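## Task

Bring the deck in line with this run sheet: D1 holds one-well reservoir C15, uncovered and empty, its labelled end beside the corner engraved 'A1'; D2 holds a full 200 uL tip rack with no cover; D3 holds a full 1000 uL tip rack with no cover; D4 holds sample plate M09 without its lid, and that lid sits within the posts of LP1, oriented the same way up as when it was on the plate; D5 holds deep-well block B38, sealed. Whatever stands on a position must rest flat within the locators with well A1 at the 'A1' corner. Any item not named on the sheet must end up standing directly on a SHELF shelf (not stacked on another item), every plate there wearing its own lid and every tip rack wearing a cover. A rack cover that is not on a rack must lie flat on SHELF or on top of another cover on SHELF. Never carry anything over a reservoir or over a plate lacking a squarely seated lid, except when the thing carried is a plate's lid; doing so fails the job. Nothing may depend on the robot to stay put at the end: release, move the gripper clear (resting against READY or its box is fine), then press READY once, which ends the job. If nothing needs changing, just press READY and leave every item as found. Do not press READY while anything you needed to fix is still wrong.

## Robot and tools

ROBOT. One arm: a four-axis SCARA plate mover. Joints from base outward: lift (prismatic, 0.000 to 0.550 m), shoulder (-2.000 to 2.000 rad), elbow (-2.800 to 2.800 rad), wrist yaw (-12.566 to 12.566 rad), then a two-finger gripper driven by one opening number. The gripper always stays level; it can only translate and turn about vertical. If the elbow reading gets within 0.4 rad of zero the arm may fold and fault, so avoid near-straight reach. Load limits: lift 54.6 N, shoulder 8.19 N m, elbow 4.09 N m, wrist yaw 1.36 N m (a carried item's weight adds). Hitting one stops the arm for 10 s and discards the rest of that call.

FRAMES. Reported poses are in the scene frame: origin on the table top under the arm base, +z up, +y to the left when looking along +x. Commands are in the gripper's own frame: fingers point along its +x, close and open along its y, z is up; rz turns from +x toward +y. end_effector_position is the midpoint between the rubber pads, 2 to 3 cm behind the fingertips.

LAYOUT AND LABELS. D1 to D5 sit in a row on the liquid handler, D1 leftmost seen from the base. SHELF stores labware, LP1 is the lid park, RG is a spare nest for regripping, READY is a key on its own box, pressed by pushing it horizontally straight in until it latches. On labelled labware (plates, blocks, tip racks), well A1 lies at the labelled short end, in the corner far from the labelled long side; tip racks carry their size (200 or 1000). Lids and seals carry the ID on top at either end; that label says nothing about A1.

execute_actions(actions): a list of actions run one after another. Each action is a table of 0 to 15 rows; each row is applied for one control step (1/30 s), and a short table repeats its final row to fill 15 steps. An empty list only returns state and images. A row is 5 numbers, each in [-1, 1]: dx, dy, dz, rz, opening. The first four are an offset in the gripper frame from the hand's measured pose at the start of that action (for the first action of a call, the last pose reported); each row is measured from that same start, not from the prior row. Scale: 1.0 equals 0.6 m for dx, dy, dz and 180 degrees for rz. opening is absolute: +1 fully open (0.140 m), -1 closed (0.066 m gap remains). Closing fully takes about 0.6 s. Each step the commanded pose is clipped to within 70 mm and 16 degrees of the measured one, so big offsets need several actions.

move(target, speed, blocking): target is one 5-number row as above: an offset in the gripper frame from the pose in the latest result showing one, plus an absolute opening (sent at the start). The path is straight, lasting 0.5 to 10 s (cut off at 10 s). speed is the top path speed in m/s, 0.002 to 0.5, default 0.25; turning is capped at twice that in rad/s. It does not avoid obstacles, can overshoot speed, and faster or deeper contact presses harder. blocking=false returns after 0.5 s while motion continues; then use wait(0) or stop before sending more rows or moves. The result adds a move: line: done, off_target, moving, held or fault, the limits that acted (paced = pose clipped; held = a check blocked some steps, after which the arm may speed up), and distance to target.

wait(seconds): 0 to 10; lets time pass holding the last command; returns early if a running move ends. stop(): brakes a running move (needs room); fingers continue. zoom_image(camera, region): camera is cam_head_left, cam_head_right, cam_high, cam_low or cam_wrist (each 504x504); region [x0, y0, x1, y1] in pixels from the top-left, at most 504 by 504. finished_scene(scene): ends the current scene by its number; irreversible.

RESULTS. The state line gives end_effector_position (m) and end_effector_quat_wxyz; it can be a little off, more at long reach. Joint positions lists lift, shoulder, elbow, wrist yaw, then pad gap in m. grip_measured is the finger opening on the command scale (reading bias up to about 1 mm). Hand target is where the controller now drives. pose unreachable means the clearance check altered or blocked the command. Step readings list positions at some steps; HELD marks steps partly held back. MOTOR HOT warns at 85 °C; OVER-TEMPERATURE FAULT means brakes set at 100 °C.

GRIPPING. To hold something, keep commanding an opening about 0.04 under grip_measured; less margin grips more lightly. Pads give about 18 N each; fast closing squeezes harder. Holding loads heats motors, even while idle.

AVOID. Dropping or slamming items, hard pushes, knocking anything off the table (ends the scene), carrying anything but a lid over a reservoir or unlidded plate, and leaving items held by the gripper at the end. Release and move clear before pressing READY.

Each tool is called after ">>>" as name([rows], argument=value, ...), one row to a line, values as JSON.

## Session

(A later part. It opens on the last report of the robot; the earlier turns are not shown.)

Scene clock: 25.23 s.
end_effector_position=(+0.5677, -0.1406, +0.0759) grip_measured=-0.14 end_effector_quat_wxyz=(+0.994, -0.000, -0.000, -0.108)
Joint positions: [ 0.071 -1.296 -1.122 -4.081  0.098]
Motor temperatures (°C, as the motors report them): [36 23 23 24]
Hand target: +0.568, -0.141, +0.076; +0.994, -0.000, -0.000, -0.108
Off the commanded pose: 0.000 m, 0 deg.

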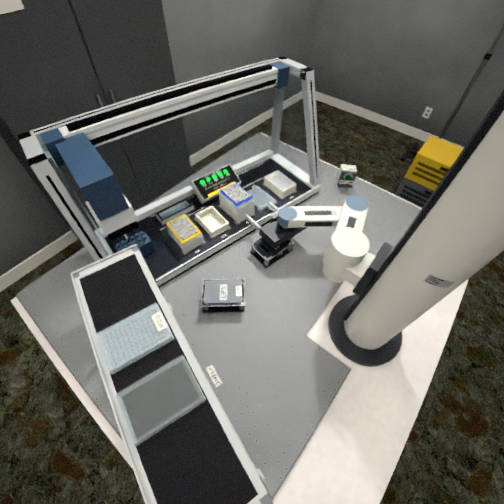

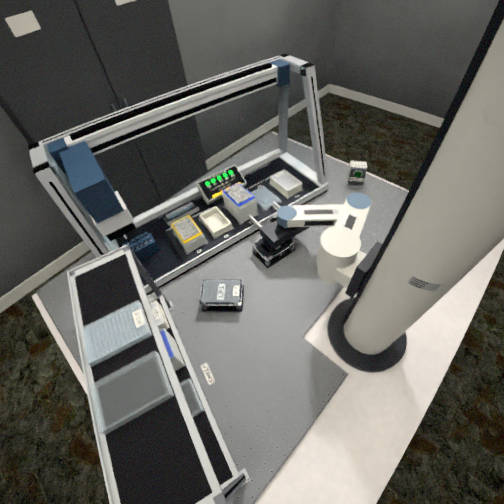

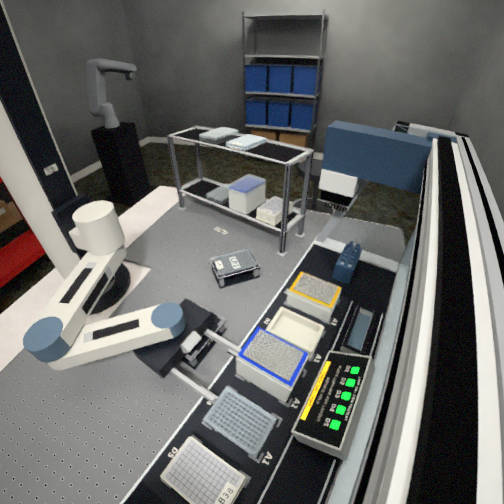

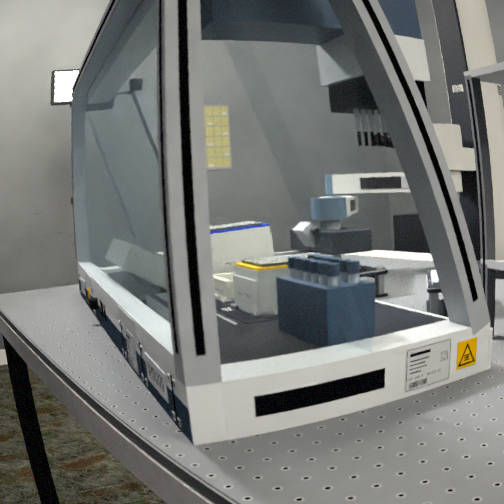

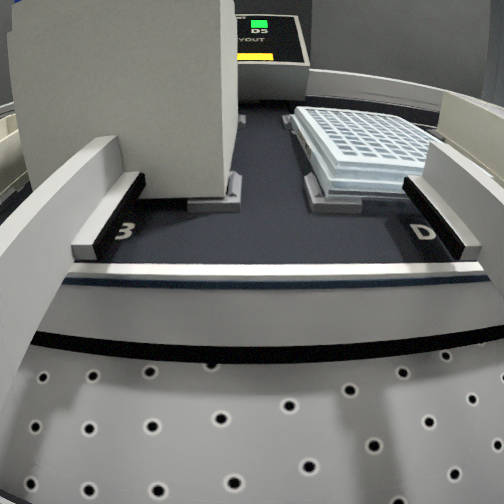

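>>> execute_actions([
  [[0.0003,0,-0.002,0,-0.14],[0.0007,0,-0.004,0,-0.14],[0.0013,0,-0.005,0,-0.14],[0.0019,0,-0.005,0,-0.14],[0.0025,0,-0.005,0,-0.14],[0.0031,0,-0.005,0,-0.14],[0.0037,0,-0.005,0,-0.14],[0.0043,0,-0.005,0,-0.14],[0.0049,0,-0.005,0,-0.14],[0.0055,0,-0.005,0,-0.14],[0.0061,0,-0.005,0,-0.14],[0.0067,0,-0.005,0,-0.14],[0.0073,0,-0.005,0,-0.14],[0.0078,0,-0.005,0,-0.14],[0.0082,0,-0.005,0,-0.14]],
])

Scene clock: 26.43 s.
end_effector_position=(+0.5722, -0.1416, +0.0729) grip_measured=-0.14 end_effector_quat_wxyz=(+0.994, -0.000, -0.000, -0.108)
Joint positions: [ 0.068 -1.285 -1.143 -4.071  0.098]
Motor temperatures (°C, as the motors report them): [36 23 23 24]
Hand target: +0.572, -0.142, +0.073; +0.994, -0.000, -0.000, -0.108
Off the commanded pose: 0.000 m, 0 deg.
Step readings (end_effector_position):
0: (+0.5677, -0.1406, +0.0759)
1: (+0.5677, -0.1406, +0.0758)
2: (+0.5678, -0.1407, +0.0748)
4: (+0.5684, -0.1408, +0.0728)
8: (+0.5698, -0.1412, +0.0729)
15: end_effector_position above

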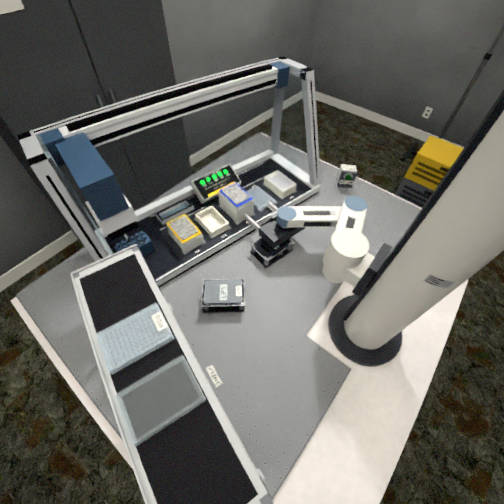

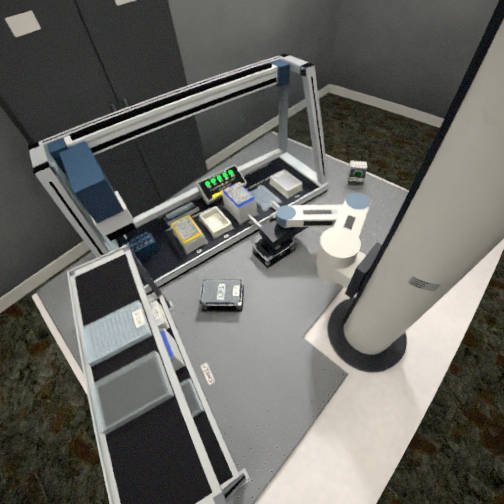

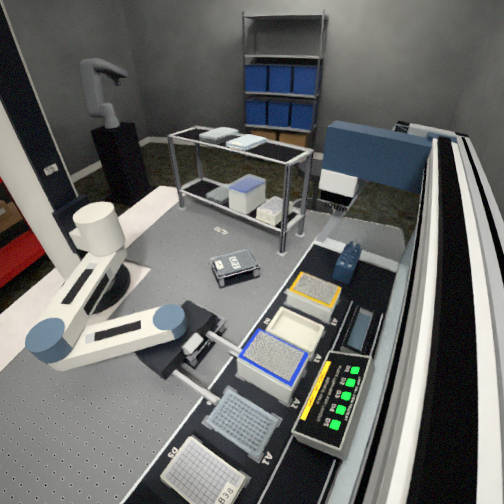

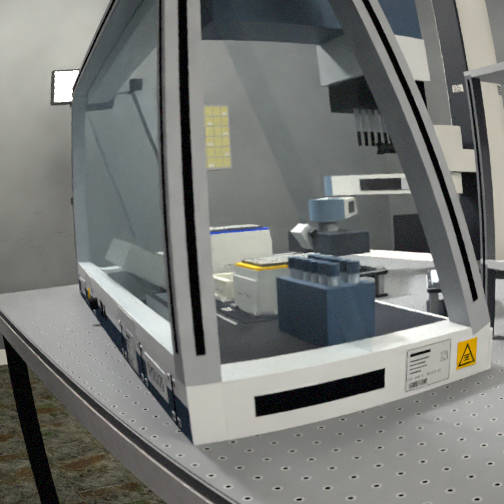

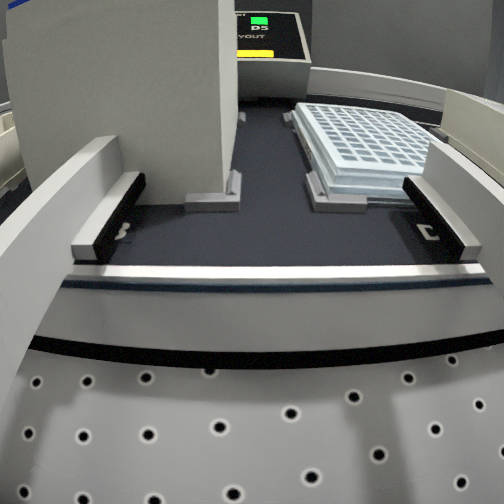

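>>> zoom_image(camera="cam_wrist", region=[120, 150, 260, 230])

>>> zoom_image(camera="cam_wrist", region=[290, 150, 430, 230])

>>> zoom_image(camera="cam_high", region=[190, 320, 330, 470])

>>> zoom_image(camera="cam_wrist", region=[225, 95, 315, 140])

Region (120, 150, 260, 230) of cam_wrist's 504x504 image, scaled by 3.600, with more detail than that image has; it fills the top 288 rows of this view, and the rest is white.

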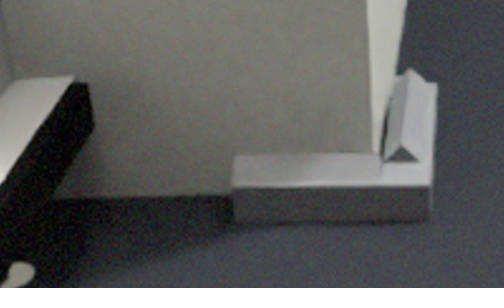

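Region (290, 150, 430, 230) of cam_wrist's 504x504 image, scaled by 3.600, with more detail than that image has; it fills the top 288 rows of this view, and the rest is white.

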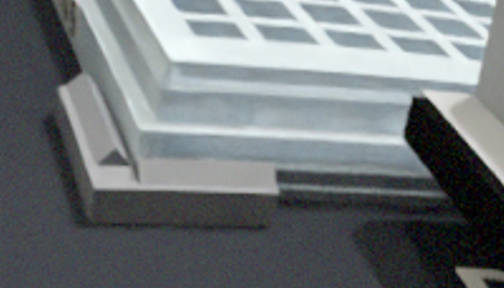

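Region (190, 320, 330, 470) of cam_high's 504x504 image, scaled by 3.360, with more detail than that image has; it fills the left 470 columns of this view, and the rest is white.

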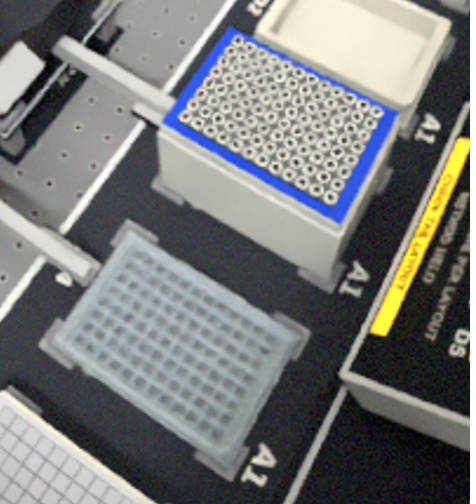

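Region (225, 95, 315, 140) of cam_wrist's 504x504 image, scaled by 5.600, with more detail than that image has.

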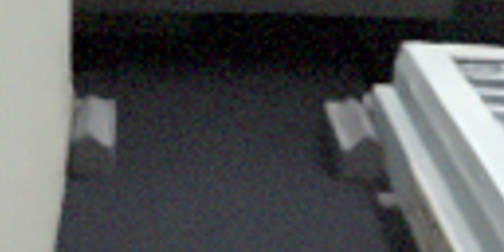

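>>> execute_actions([
  [[-0.004,0,0.001,0,-0.1],[-0.01,0.002,0.003,0,-0.1],[-0.016,0.007,0.005,0,-0.1],[-0.021,0.02,0.007,0,-0.1],[-0.025,0.04,0.009,0,-0.1],[-0.027,0.065,0.011,0,-0.1],[-0.027,0.092,0.0122,0,-0.1],[-0.027,0.12,0.0122,0,-0.1],[-0.027,0.148,0.0122,0,-0.1],[-0.027,0.177,0.0122,0,-0.1],[-0.027,0.205,0.0122,0,-0.1],[-0.027,0.233,0.0122,0,-0.1],[-0.027,0.262,0.0122,0,-0.1],[-0.027,0.287,0.0122,0,-0.1],[-0.027,0.31,0.0122,0,-0.1]],
])

Scene clock: 28.50 s.
end_effector_position=(+0.5710, -0.0292, +0.0800) grip_measured=-0.10 end_effector_quat_wxyz=(+0.996, -0.000, -0.000, -0.089)
Joint positions: [ 0.075 -0.938 -1.029 -4.494  0.099]
Motor temperatures (°C, as the motors report them): [36 23 23 24]
Hand target: +0.576, +0.023, +0.080; +0.996, -0.000, -0.000, -0.085
Off the commanded pose: 0.077 m, 2 deg; position clipped at the last step of the last action.
Step readings (end_effector_position):
0: (+0.5722, -0.1415, +0.0729)
1: (+0.5720, -0.1415, +0.0729)
2: (+0.5700, -0.1410, +0.0734)
4: (+0.5646, -0.1369, +0.0755)
8: (+0.5616, -0.1150, +0.0786)
15: end_effector_position above

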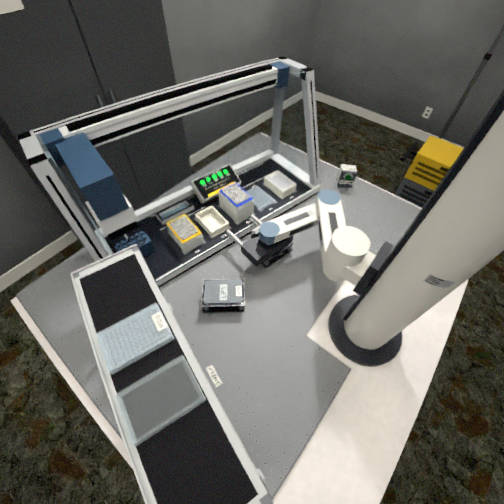

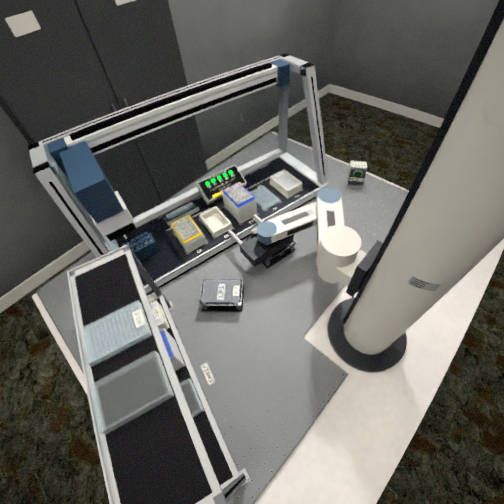

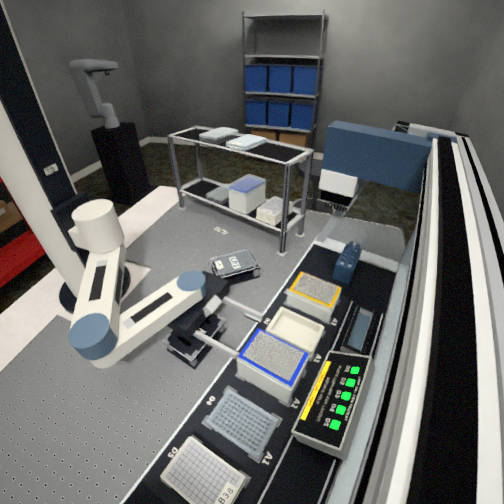

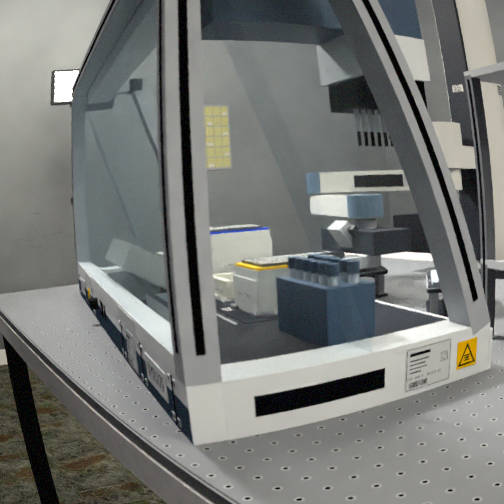

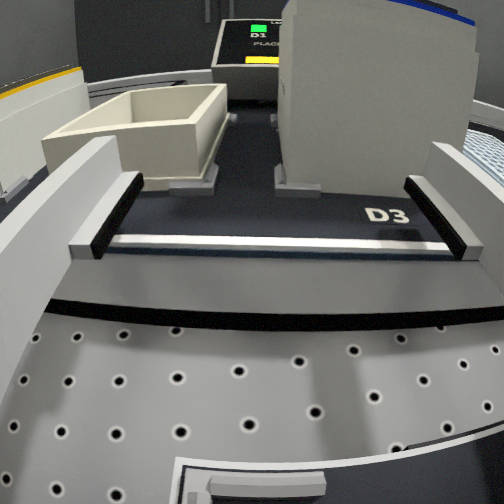

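>>> wait(seconds=0.01)

Scene clock: 28.70 s.
end_effector_position=(+0.5753, +0.0204, +0.0801) grip_measured=-0.10 end_effector_quat_wxyz=(+0.997, -0.000, -0.000, -0.083)
Joint positions: [ 0.075 -0.745 -1.063 -4.641  0.099]
Motor temperatures (°C, as the motors report them): [36 23 23 24]
Hand target: +0.576, +0.023, +0.080; +0.996, -0.000, -0.000, -0.085
Off the commanded pose: 0.031 m, 3 deg; position clipped at the last step of the last action.
wait: 0.03 s; no rest

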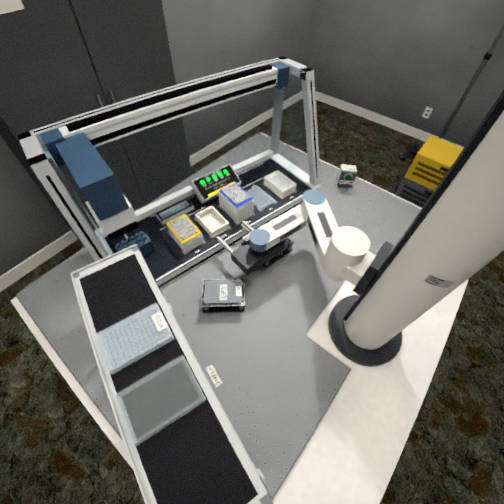

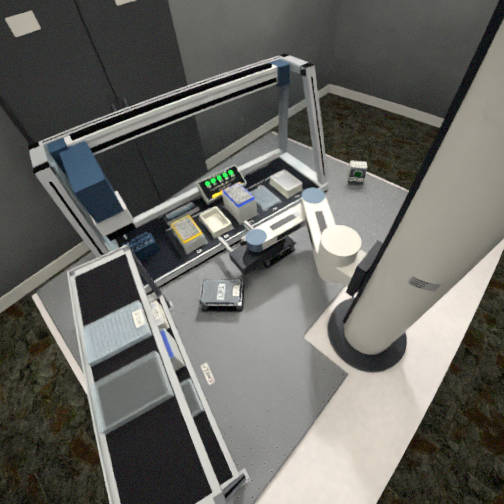

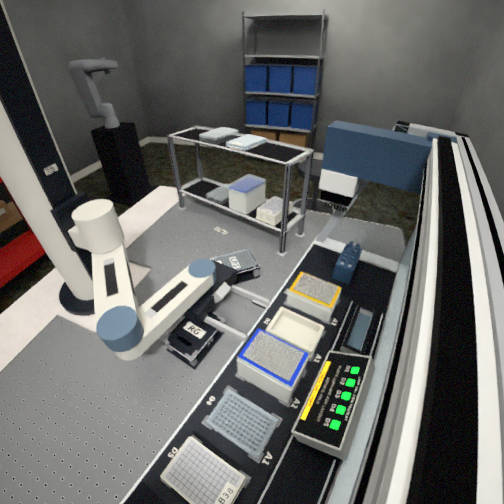

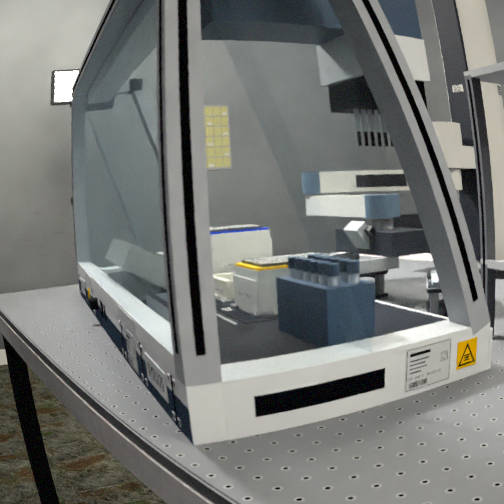

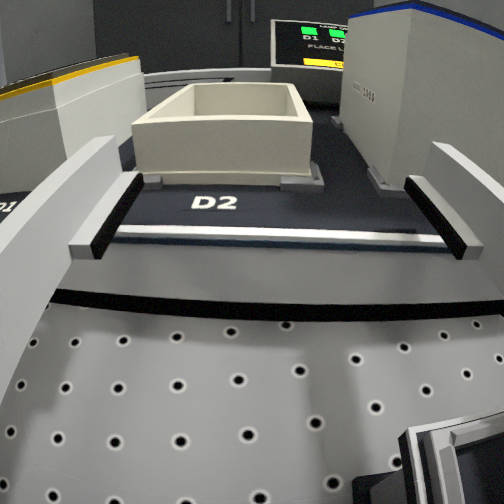

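>>> execute_actions([
  [[0.0011,0.0083,0,-0.003,-0.1],[0.0039,0.0148,0,-0.006,-0.1],[0.0085,0.0229,0,-0.009,-0.1],[0.0147,0.031,0,-0.012,-0.1],[0.0226,0.0373,0,-0.0145,-0.1],[0.0319,0.041,0,-0.0159,-0.1],[0.0437,0.0429,0,-0.0159,-0.1],[0.057,0.0422,0,-0.0159,-0.1],[0.072,0.0415,0,-0.0159,-0.1],[0.087,0.0407,0,-0.0159,-0.1],[0.102,0.04,0,-0.0159,-0.1],[0.1169,0.0392,0,-0.0159,-0.1],[0.1319,0.0385,0,-0.0159,-0.1],[0.1469,0.0377,0,-0.0159,-0.1],[0.1619,0.037,0,-0.0159,-0.1]],
])

Scene clock: 30.33 s.
end_effector_position=(+0.6514, +0.0286, +0.0801) grip_measured=-0.10 end_effector_quat_wxyz=(+0.994, -0.000, -0.000, -0.109)
Joint positions: [ 0.075 -0.59  -1.443 -4.469  0.099]
Motor temperatures (°C, as the motors report them): [36 23 23 24]
Hand target: +0.669, +0.024, +0.080; +0.994, -0.000, -0.000, -0.109
Off the commanded pose: 0.023 m, 0 deg.
Step readings (end_effector_position):
0: (+0.5760, +0.0227, +0.0801)
1: (+0.5760, +0.0228, +0.0801)
2: (+0.5763, +0.0237, +0.0801)
4: (+0.5787, +0.0297, +0.0801)
8: (+0.5969, +0.0395, +0.0801)
15: end_effector_position above

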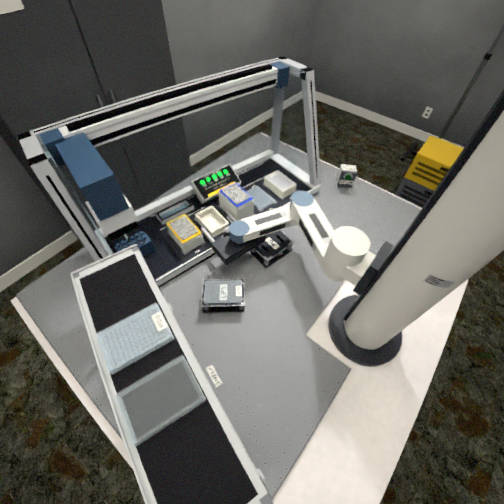

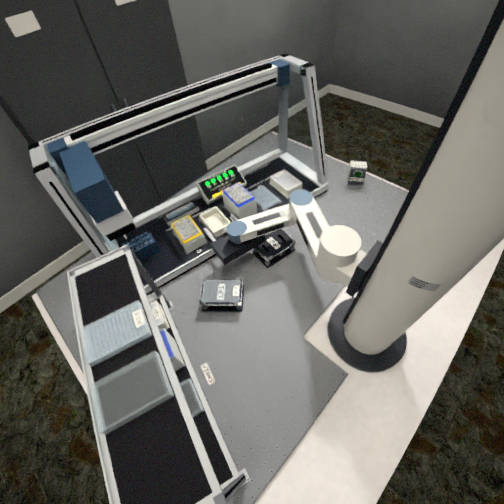

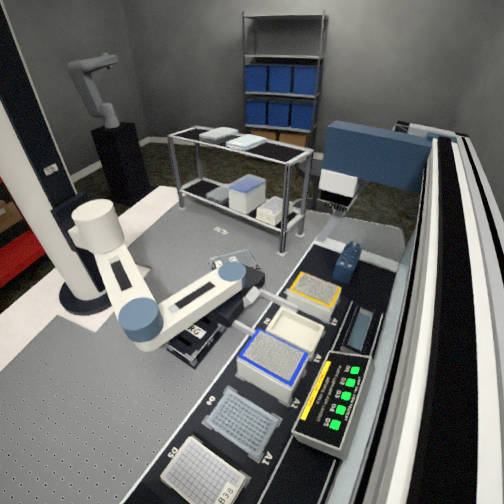

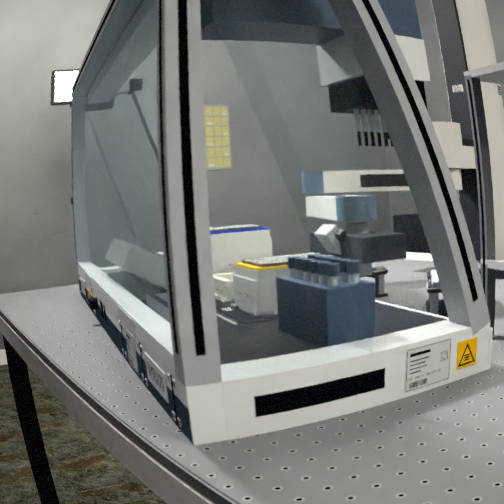

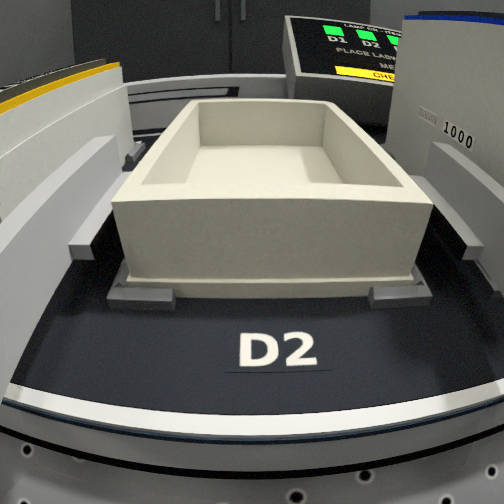

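>>> execute_actions([
  [[0.033,0,0,0.0004,-0.1],[0.039,0.0015,0,0.0008,-0.1],[0.047,0.003,0,0.0008,-0.1],[0.056,0.004,0,0.0008,-0.1],[0.064,0.0048,0,0.0008,-0.1],[0.071,0.0048,0,0.0008,-0.2],[0.076,0.0048,0,0.0008,-0.3],[0.079,0.0048,0,0.0008,-0.38],[0.0806,0.0048,0,0.0008,-0.43],[0.0806,0.0048,0,0.0008,-0.46],[0.0806,0.0048,0,0.0008,-0.48],[0.0806,0.0048,0,0.0008,-0.495],[0.0806,0.0048,0,0.0008,-0.51],[0.0806,0.0048,0,0.0008,-0.52],[0.0806,0.0048,0,0.0008,-0.53]],
  [[0,0,0,0,-0.54],[0,0,0,0,-0.55],[0,0,0,0,-0.56],[0,0,0,0,-0.57],[0,0,0,0,-0.57],[0,0,0.001,0,-0.57],[0,0,0.003,0,-0.57],[0,0,0.006,0,-0.57],[0,0,0.01,0,-0.57],[0,0,0.014,0,-0.57],[0,0,0.018,0,-0.57],[0,0,0.021,0,-0.57],[0,0,0.0228,0,-0.57],[0,0,0.0233,0,-0.57],[0,0,0.0233,0,-0.57]],
])

Scene clock: 32.07 s.
end_effector_position=(+0.6992, +0.0211, +0.0943) grip_measured=-0.53 end_effector_quat_wxyz=(+0.994, -0.000, -0.000, -0.108)
Joint positions: [ 0.089 -0.524 -1.696 -4.279  0.083]
Motor temperatures (°C, as the motors report them): [36 23 23 24]
Hand target: +0.699, +0.021, +0.094; +0.994, -0.000, -0.000, -0.108
Off the commanded pose: 0.000 m, 0 deg.
Step readings (end_effector_position; steps 1 to 15: 1st action; 16 to 30: 2nd action):
0: (+0.6689, +0.0243, +0.0801)
1: (+0.6691, +0.0243, +0.0801)
2: (+0.6708, +0.0243, +0.0801)
4: (+0.6772, +0.0242, +0.0801)
8: (+0.6939, +0.0215, +0.0801)
15: (+0.6992, +0.0211, +0.0801)
16: (+0.6992, +0.0211, +0.0801)
17: (+0.6992, +0.0211, +0.0801)
19: (+0.6992, +0.0211, +0.0801)
23: (+0.6992, +0.0211, +0.0819)
30: end_effector_position above

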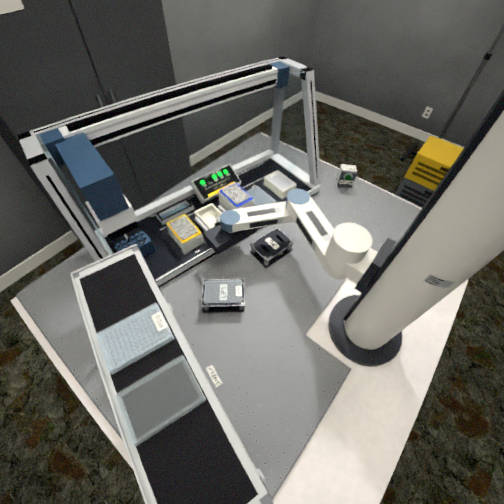

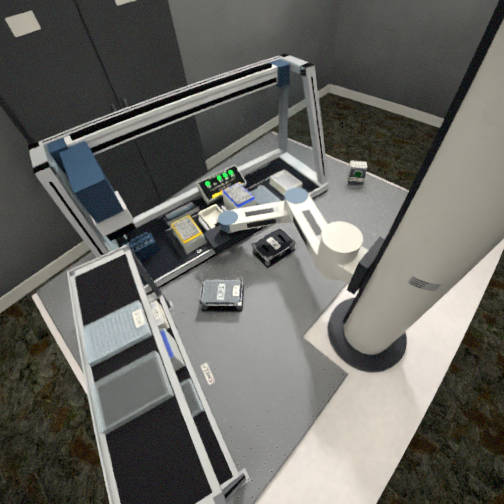

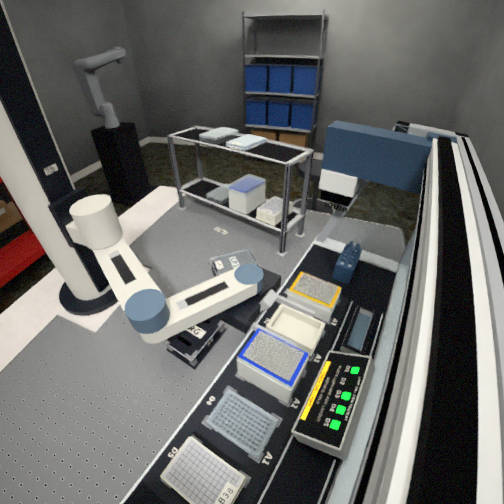

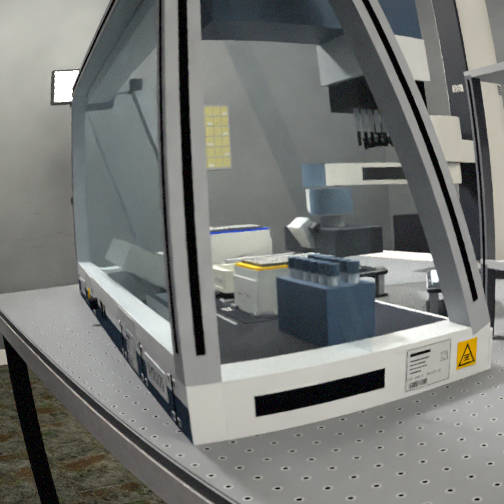

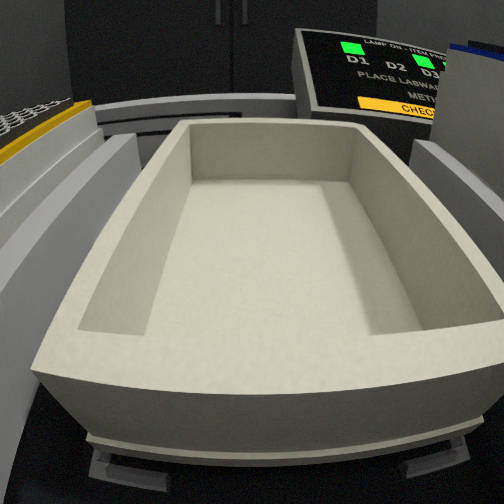

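>>> execute_actions(actions=[])

Scene clock: 33.10 s.
end_effector_position=(+0.6992, +0.0211, +0.0941) grip_measured=-0.53 end_effector_quat_wxyz=(+0.994, -0.000, -0.000, -0.108)
Joint positions: [ 0.089 -0.524 -1.696 -4.279  0.083]
Motor temperatures (°C, as the motors report them): [36 23 23 24]
Hand target: +0.699, +0.021, +0.094; +0.994, -0.000, -0.000, -0.108
Off the commanded pose: 0.000 m, 0 deg.

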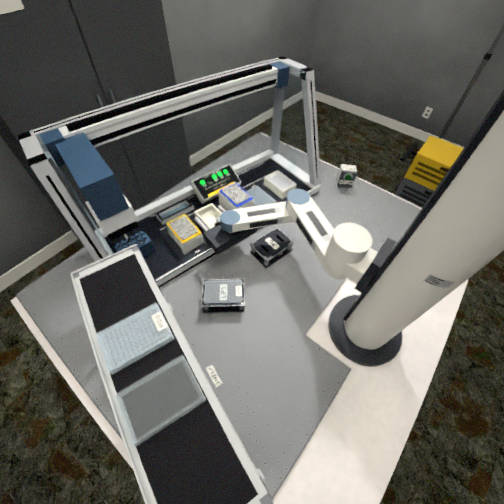

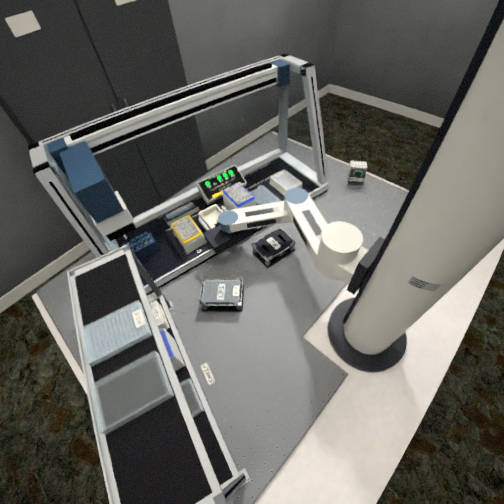

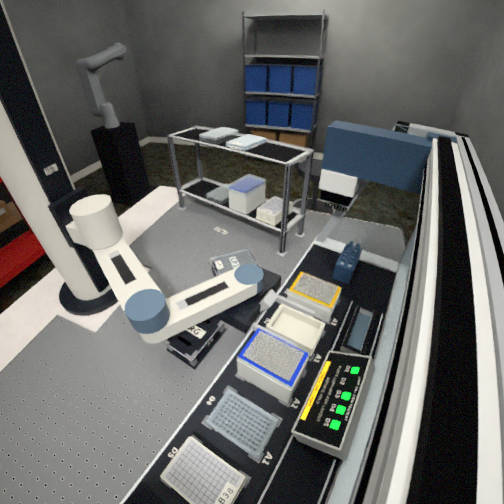

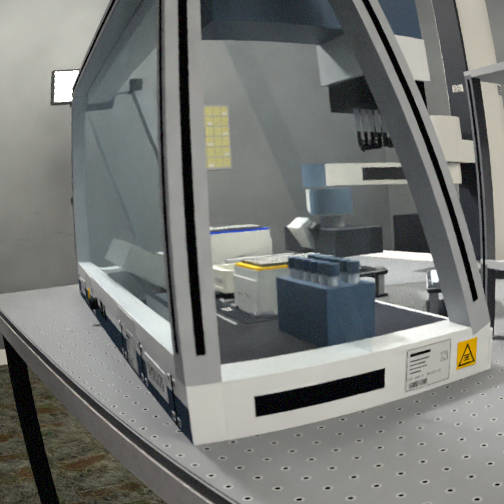

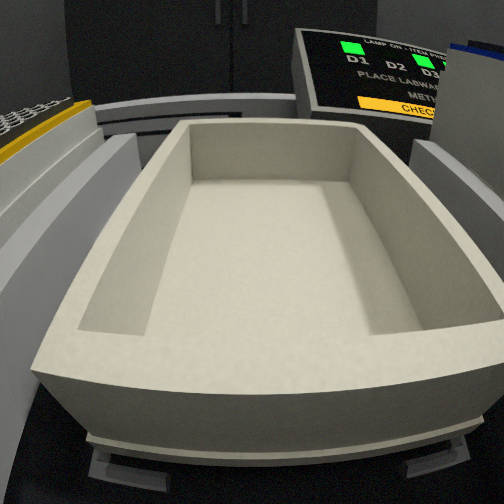

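>>> zoom_image(camera="cam_low", region=[190, 220, 310, 330])

>>> zoom_image(camera="cam_head_left", region=[150, 150, 370, 330])

Region (190, 220, 310, 330) of cam_low's 504x504 image, scaled by 4.200, with more detail than that image has; it fills the top 462 rows of this view, and the rest is white.

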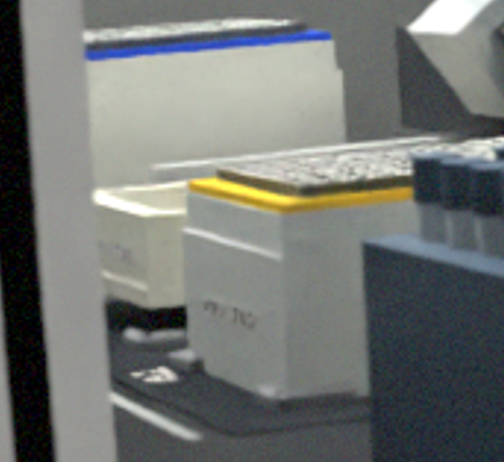

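Region (150, 150, 370, 330) of cam_head_left's 504x504 image, scaled by 2.291, with more detail than that image has; it fills the top 412 rows of this view, and the rest is white.

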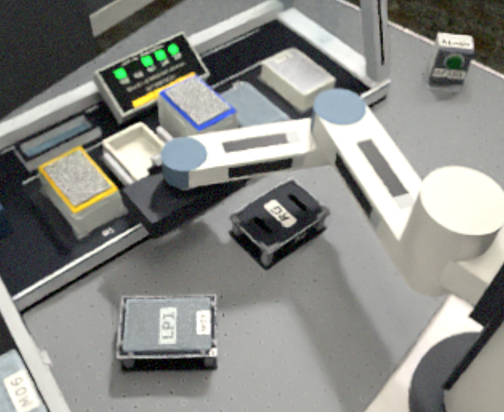

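>>> move(target=[-0.25, 0, 0.005, 0, -0.57], speed=0.4)

Scene clock: 35.37 s.
end_effector_position=(+0.5526, +0.0532, +0.0971) grip_measured=-0.53 end_effector_quat_wxyz=(+0.994, -0.000, -0.000, -0.107)
Joint positions: [ 0.092 -0.595 -1.013 -4.89   0.083]
Motor temperatures (°C, as the motors report them): [36 23 23 24]
Hand target: +0.553, +0.053, +0.097; +0.994, -0.000, -0.000, -0.108
Off the commanded pose: 0.000 m, 0 deg.
move: done

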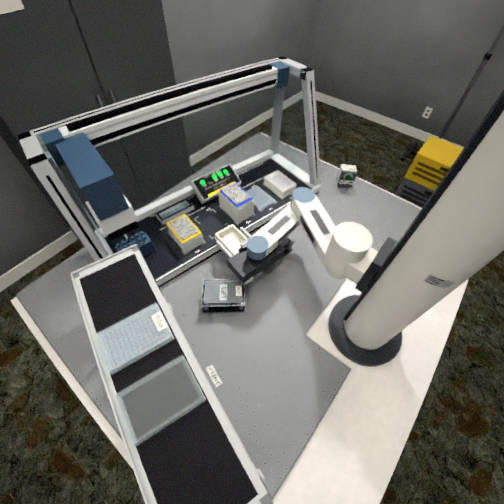

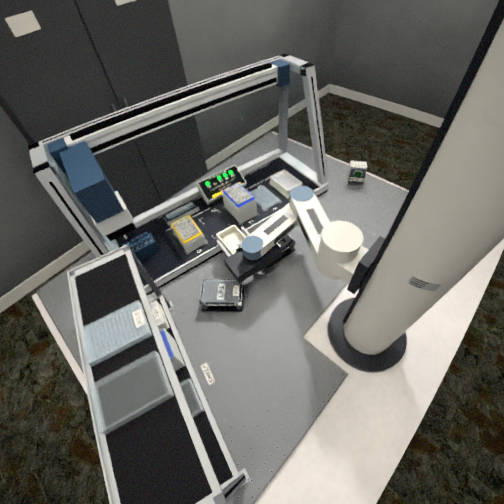

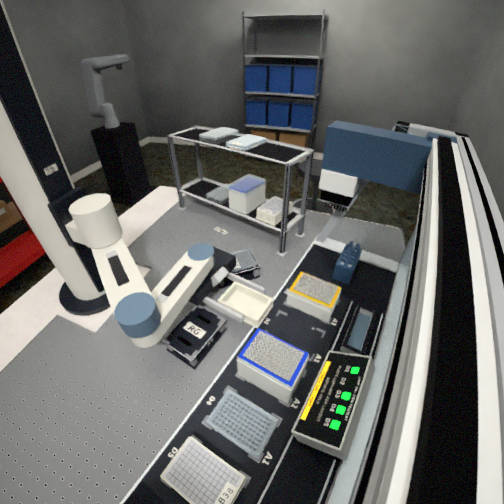

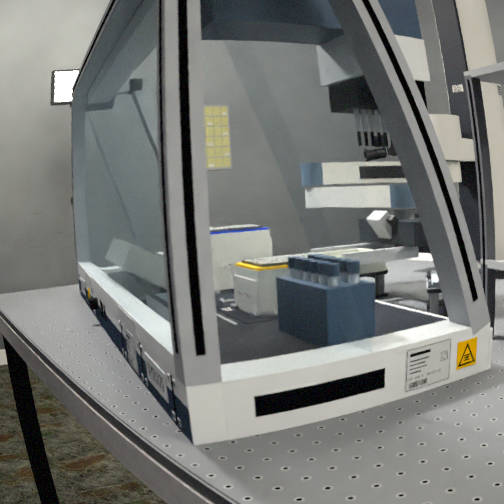

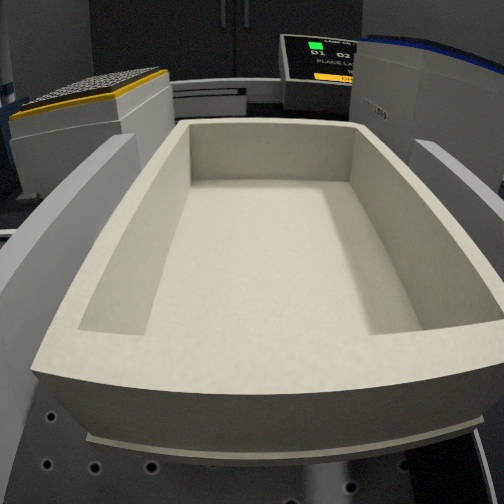

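>>> move(target=[-0.13348, -0.21373, -0.0085, -0.4972, -0.57], speed=0.5)

Scene clock: 37.63 s.
end_effector_position=(+0.4471, -0.0551, +0.0920) grip_measured=-0.53 end_effector_quat_wxyz=(+0.631, -0.000, -0.000, -0.776)
Joint positions: [ 0.087 -0.563 -1.278 -6.22   0.083]
Motor temperatures (°C, as the motors report them): [36 23 23 24]
Hand target: +0.447, -0.055, +0.092; +0.631, -0.000, -0.000, -0.776
Off the commanded pose: 0.000 m, 0 deg.
move: done

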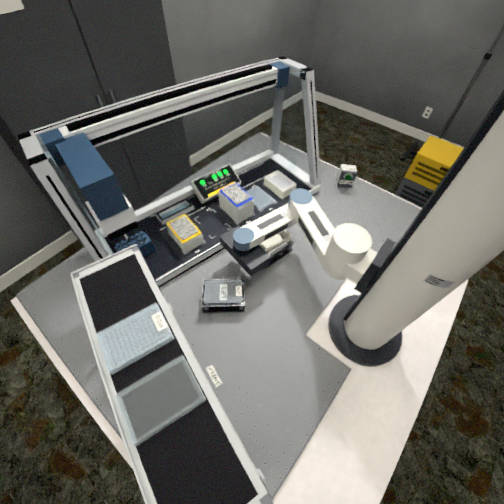

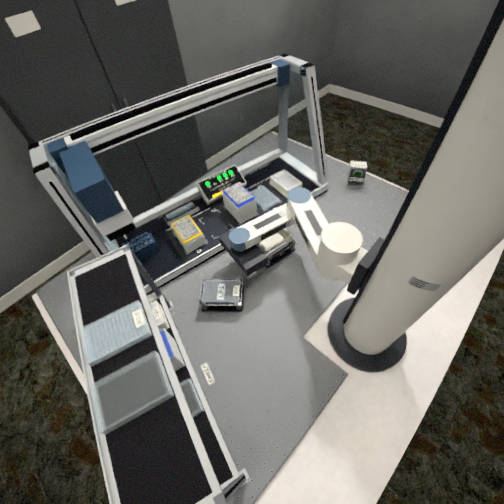

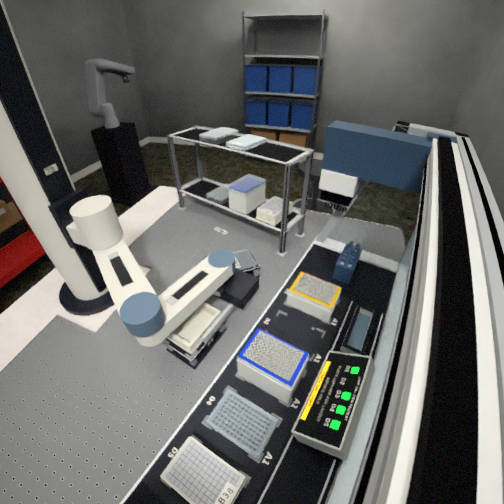

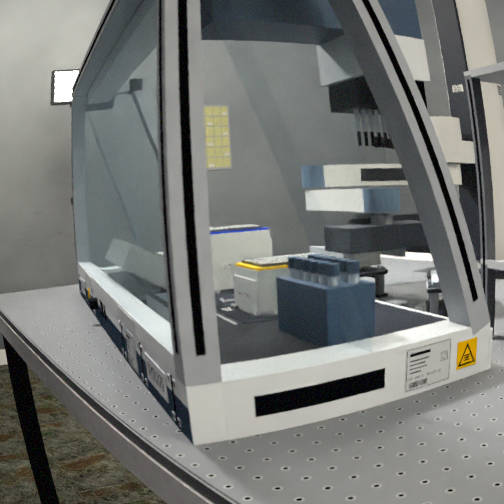

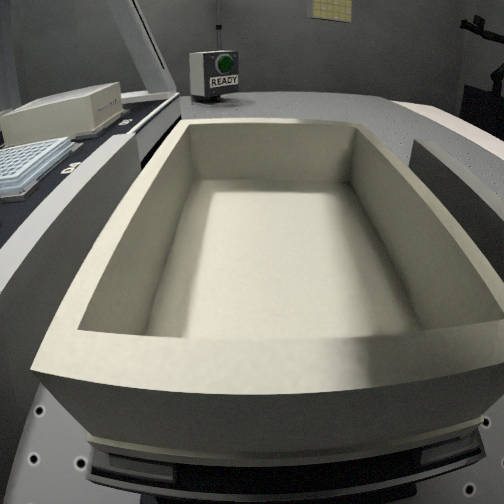

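>>> zoom_image(camera="cam_wrist", region=[60, 400, 280, 504])

>>> zoom_image(camera="cam_wrist", region=[284, 400, 504, 504])

>>> zoom_image(camera="cam_wrist", region=[150, 30, 290, 130])

>>> zoom_image(camera="cam_high", region=[140, 270, 270, 390])

Region (60, 400, 280, 504) of cam_wrist's 504x504 image, scaled by 2.291, with more detail than that image has; it fills the top 238 rows of this view, and the rest is white.

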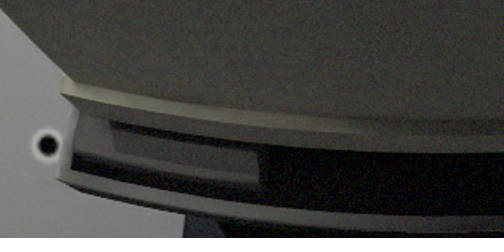

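Region (284, 400, 504, 504) of cam_wrist's 504x504 image, scaled by 2.291, with more detail than that image has; it fills the top 238 rows of this view, and the rest is white.

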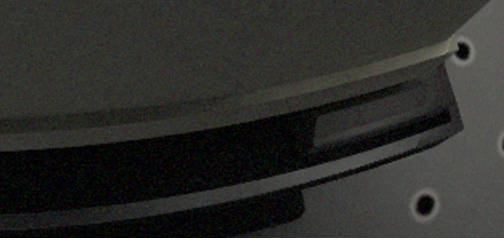

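Region (150, 30, 290, 130) of cam_wrist's 504x504 image, scaled by 3.600, with more detail than that image has; it fills the top 360 rows of this view, and the rest is white.

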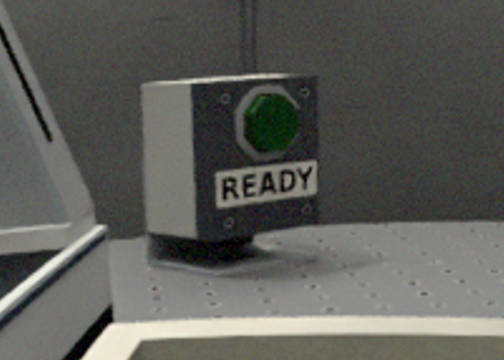

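Region (140, 270, 270, 390) of cam_high's 504x504 image, scaled by 3.877, with more detail than that image has; it fills the top 465 rows of this view, and the rest is white.

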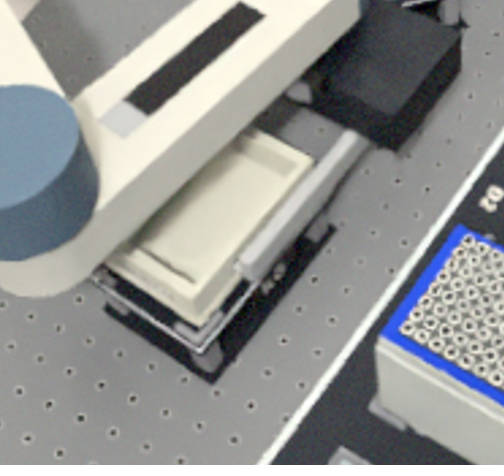

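>>> zoom_image(camera="cam_wrist", region=[70, 430, 190, 504])

>>> zoom_image(camera="cam_wrist", region=[384, 410, 504, 484])

Region (70, 430, 190, 504) of cam_wrist's 504x504 image, scaled by 4.200, with more detail than that image has; it fills the top 311 rows of this view, and the rest is white.

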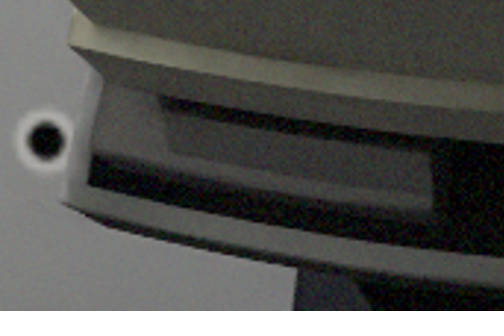

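Region (384, 410, 504, 484) of cam_wrist's 504x504 image, scaled by 4.200, with more detail than that image has; it fills the top 311 rows of this view, and the rest is white.

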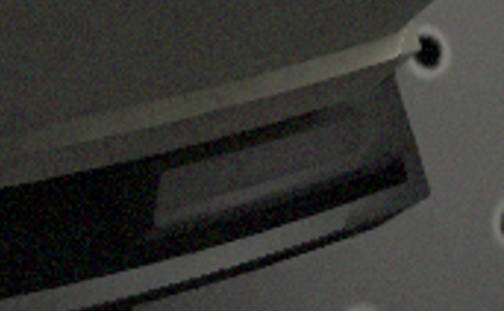

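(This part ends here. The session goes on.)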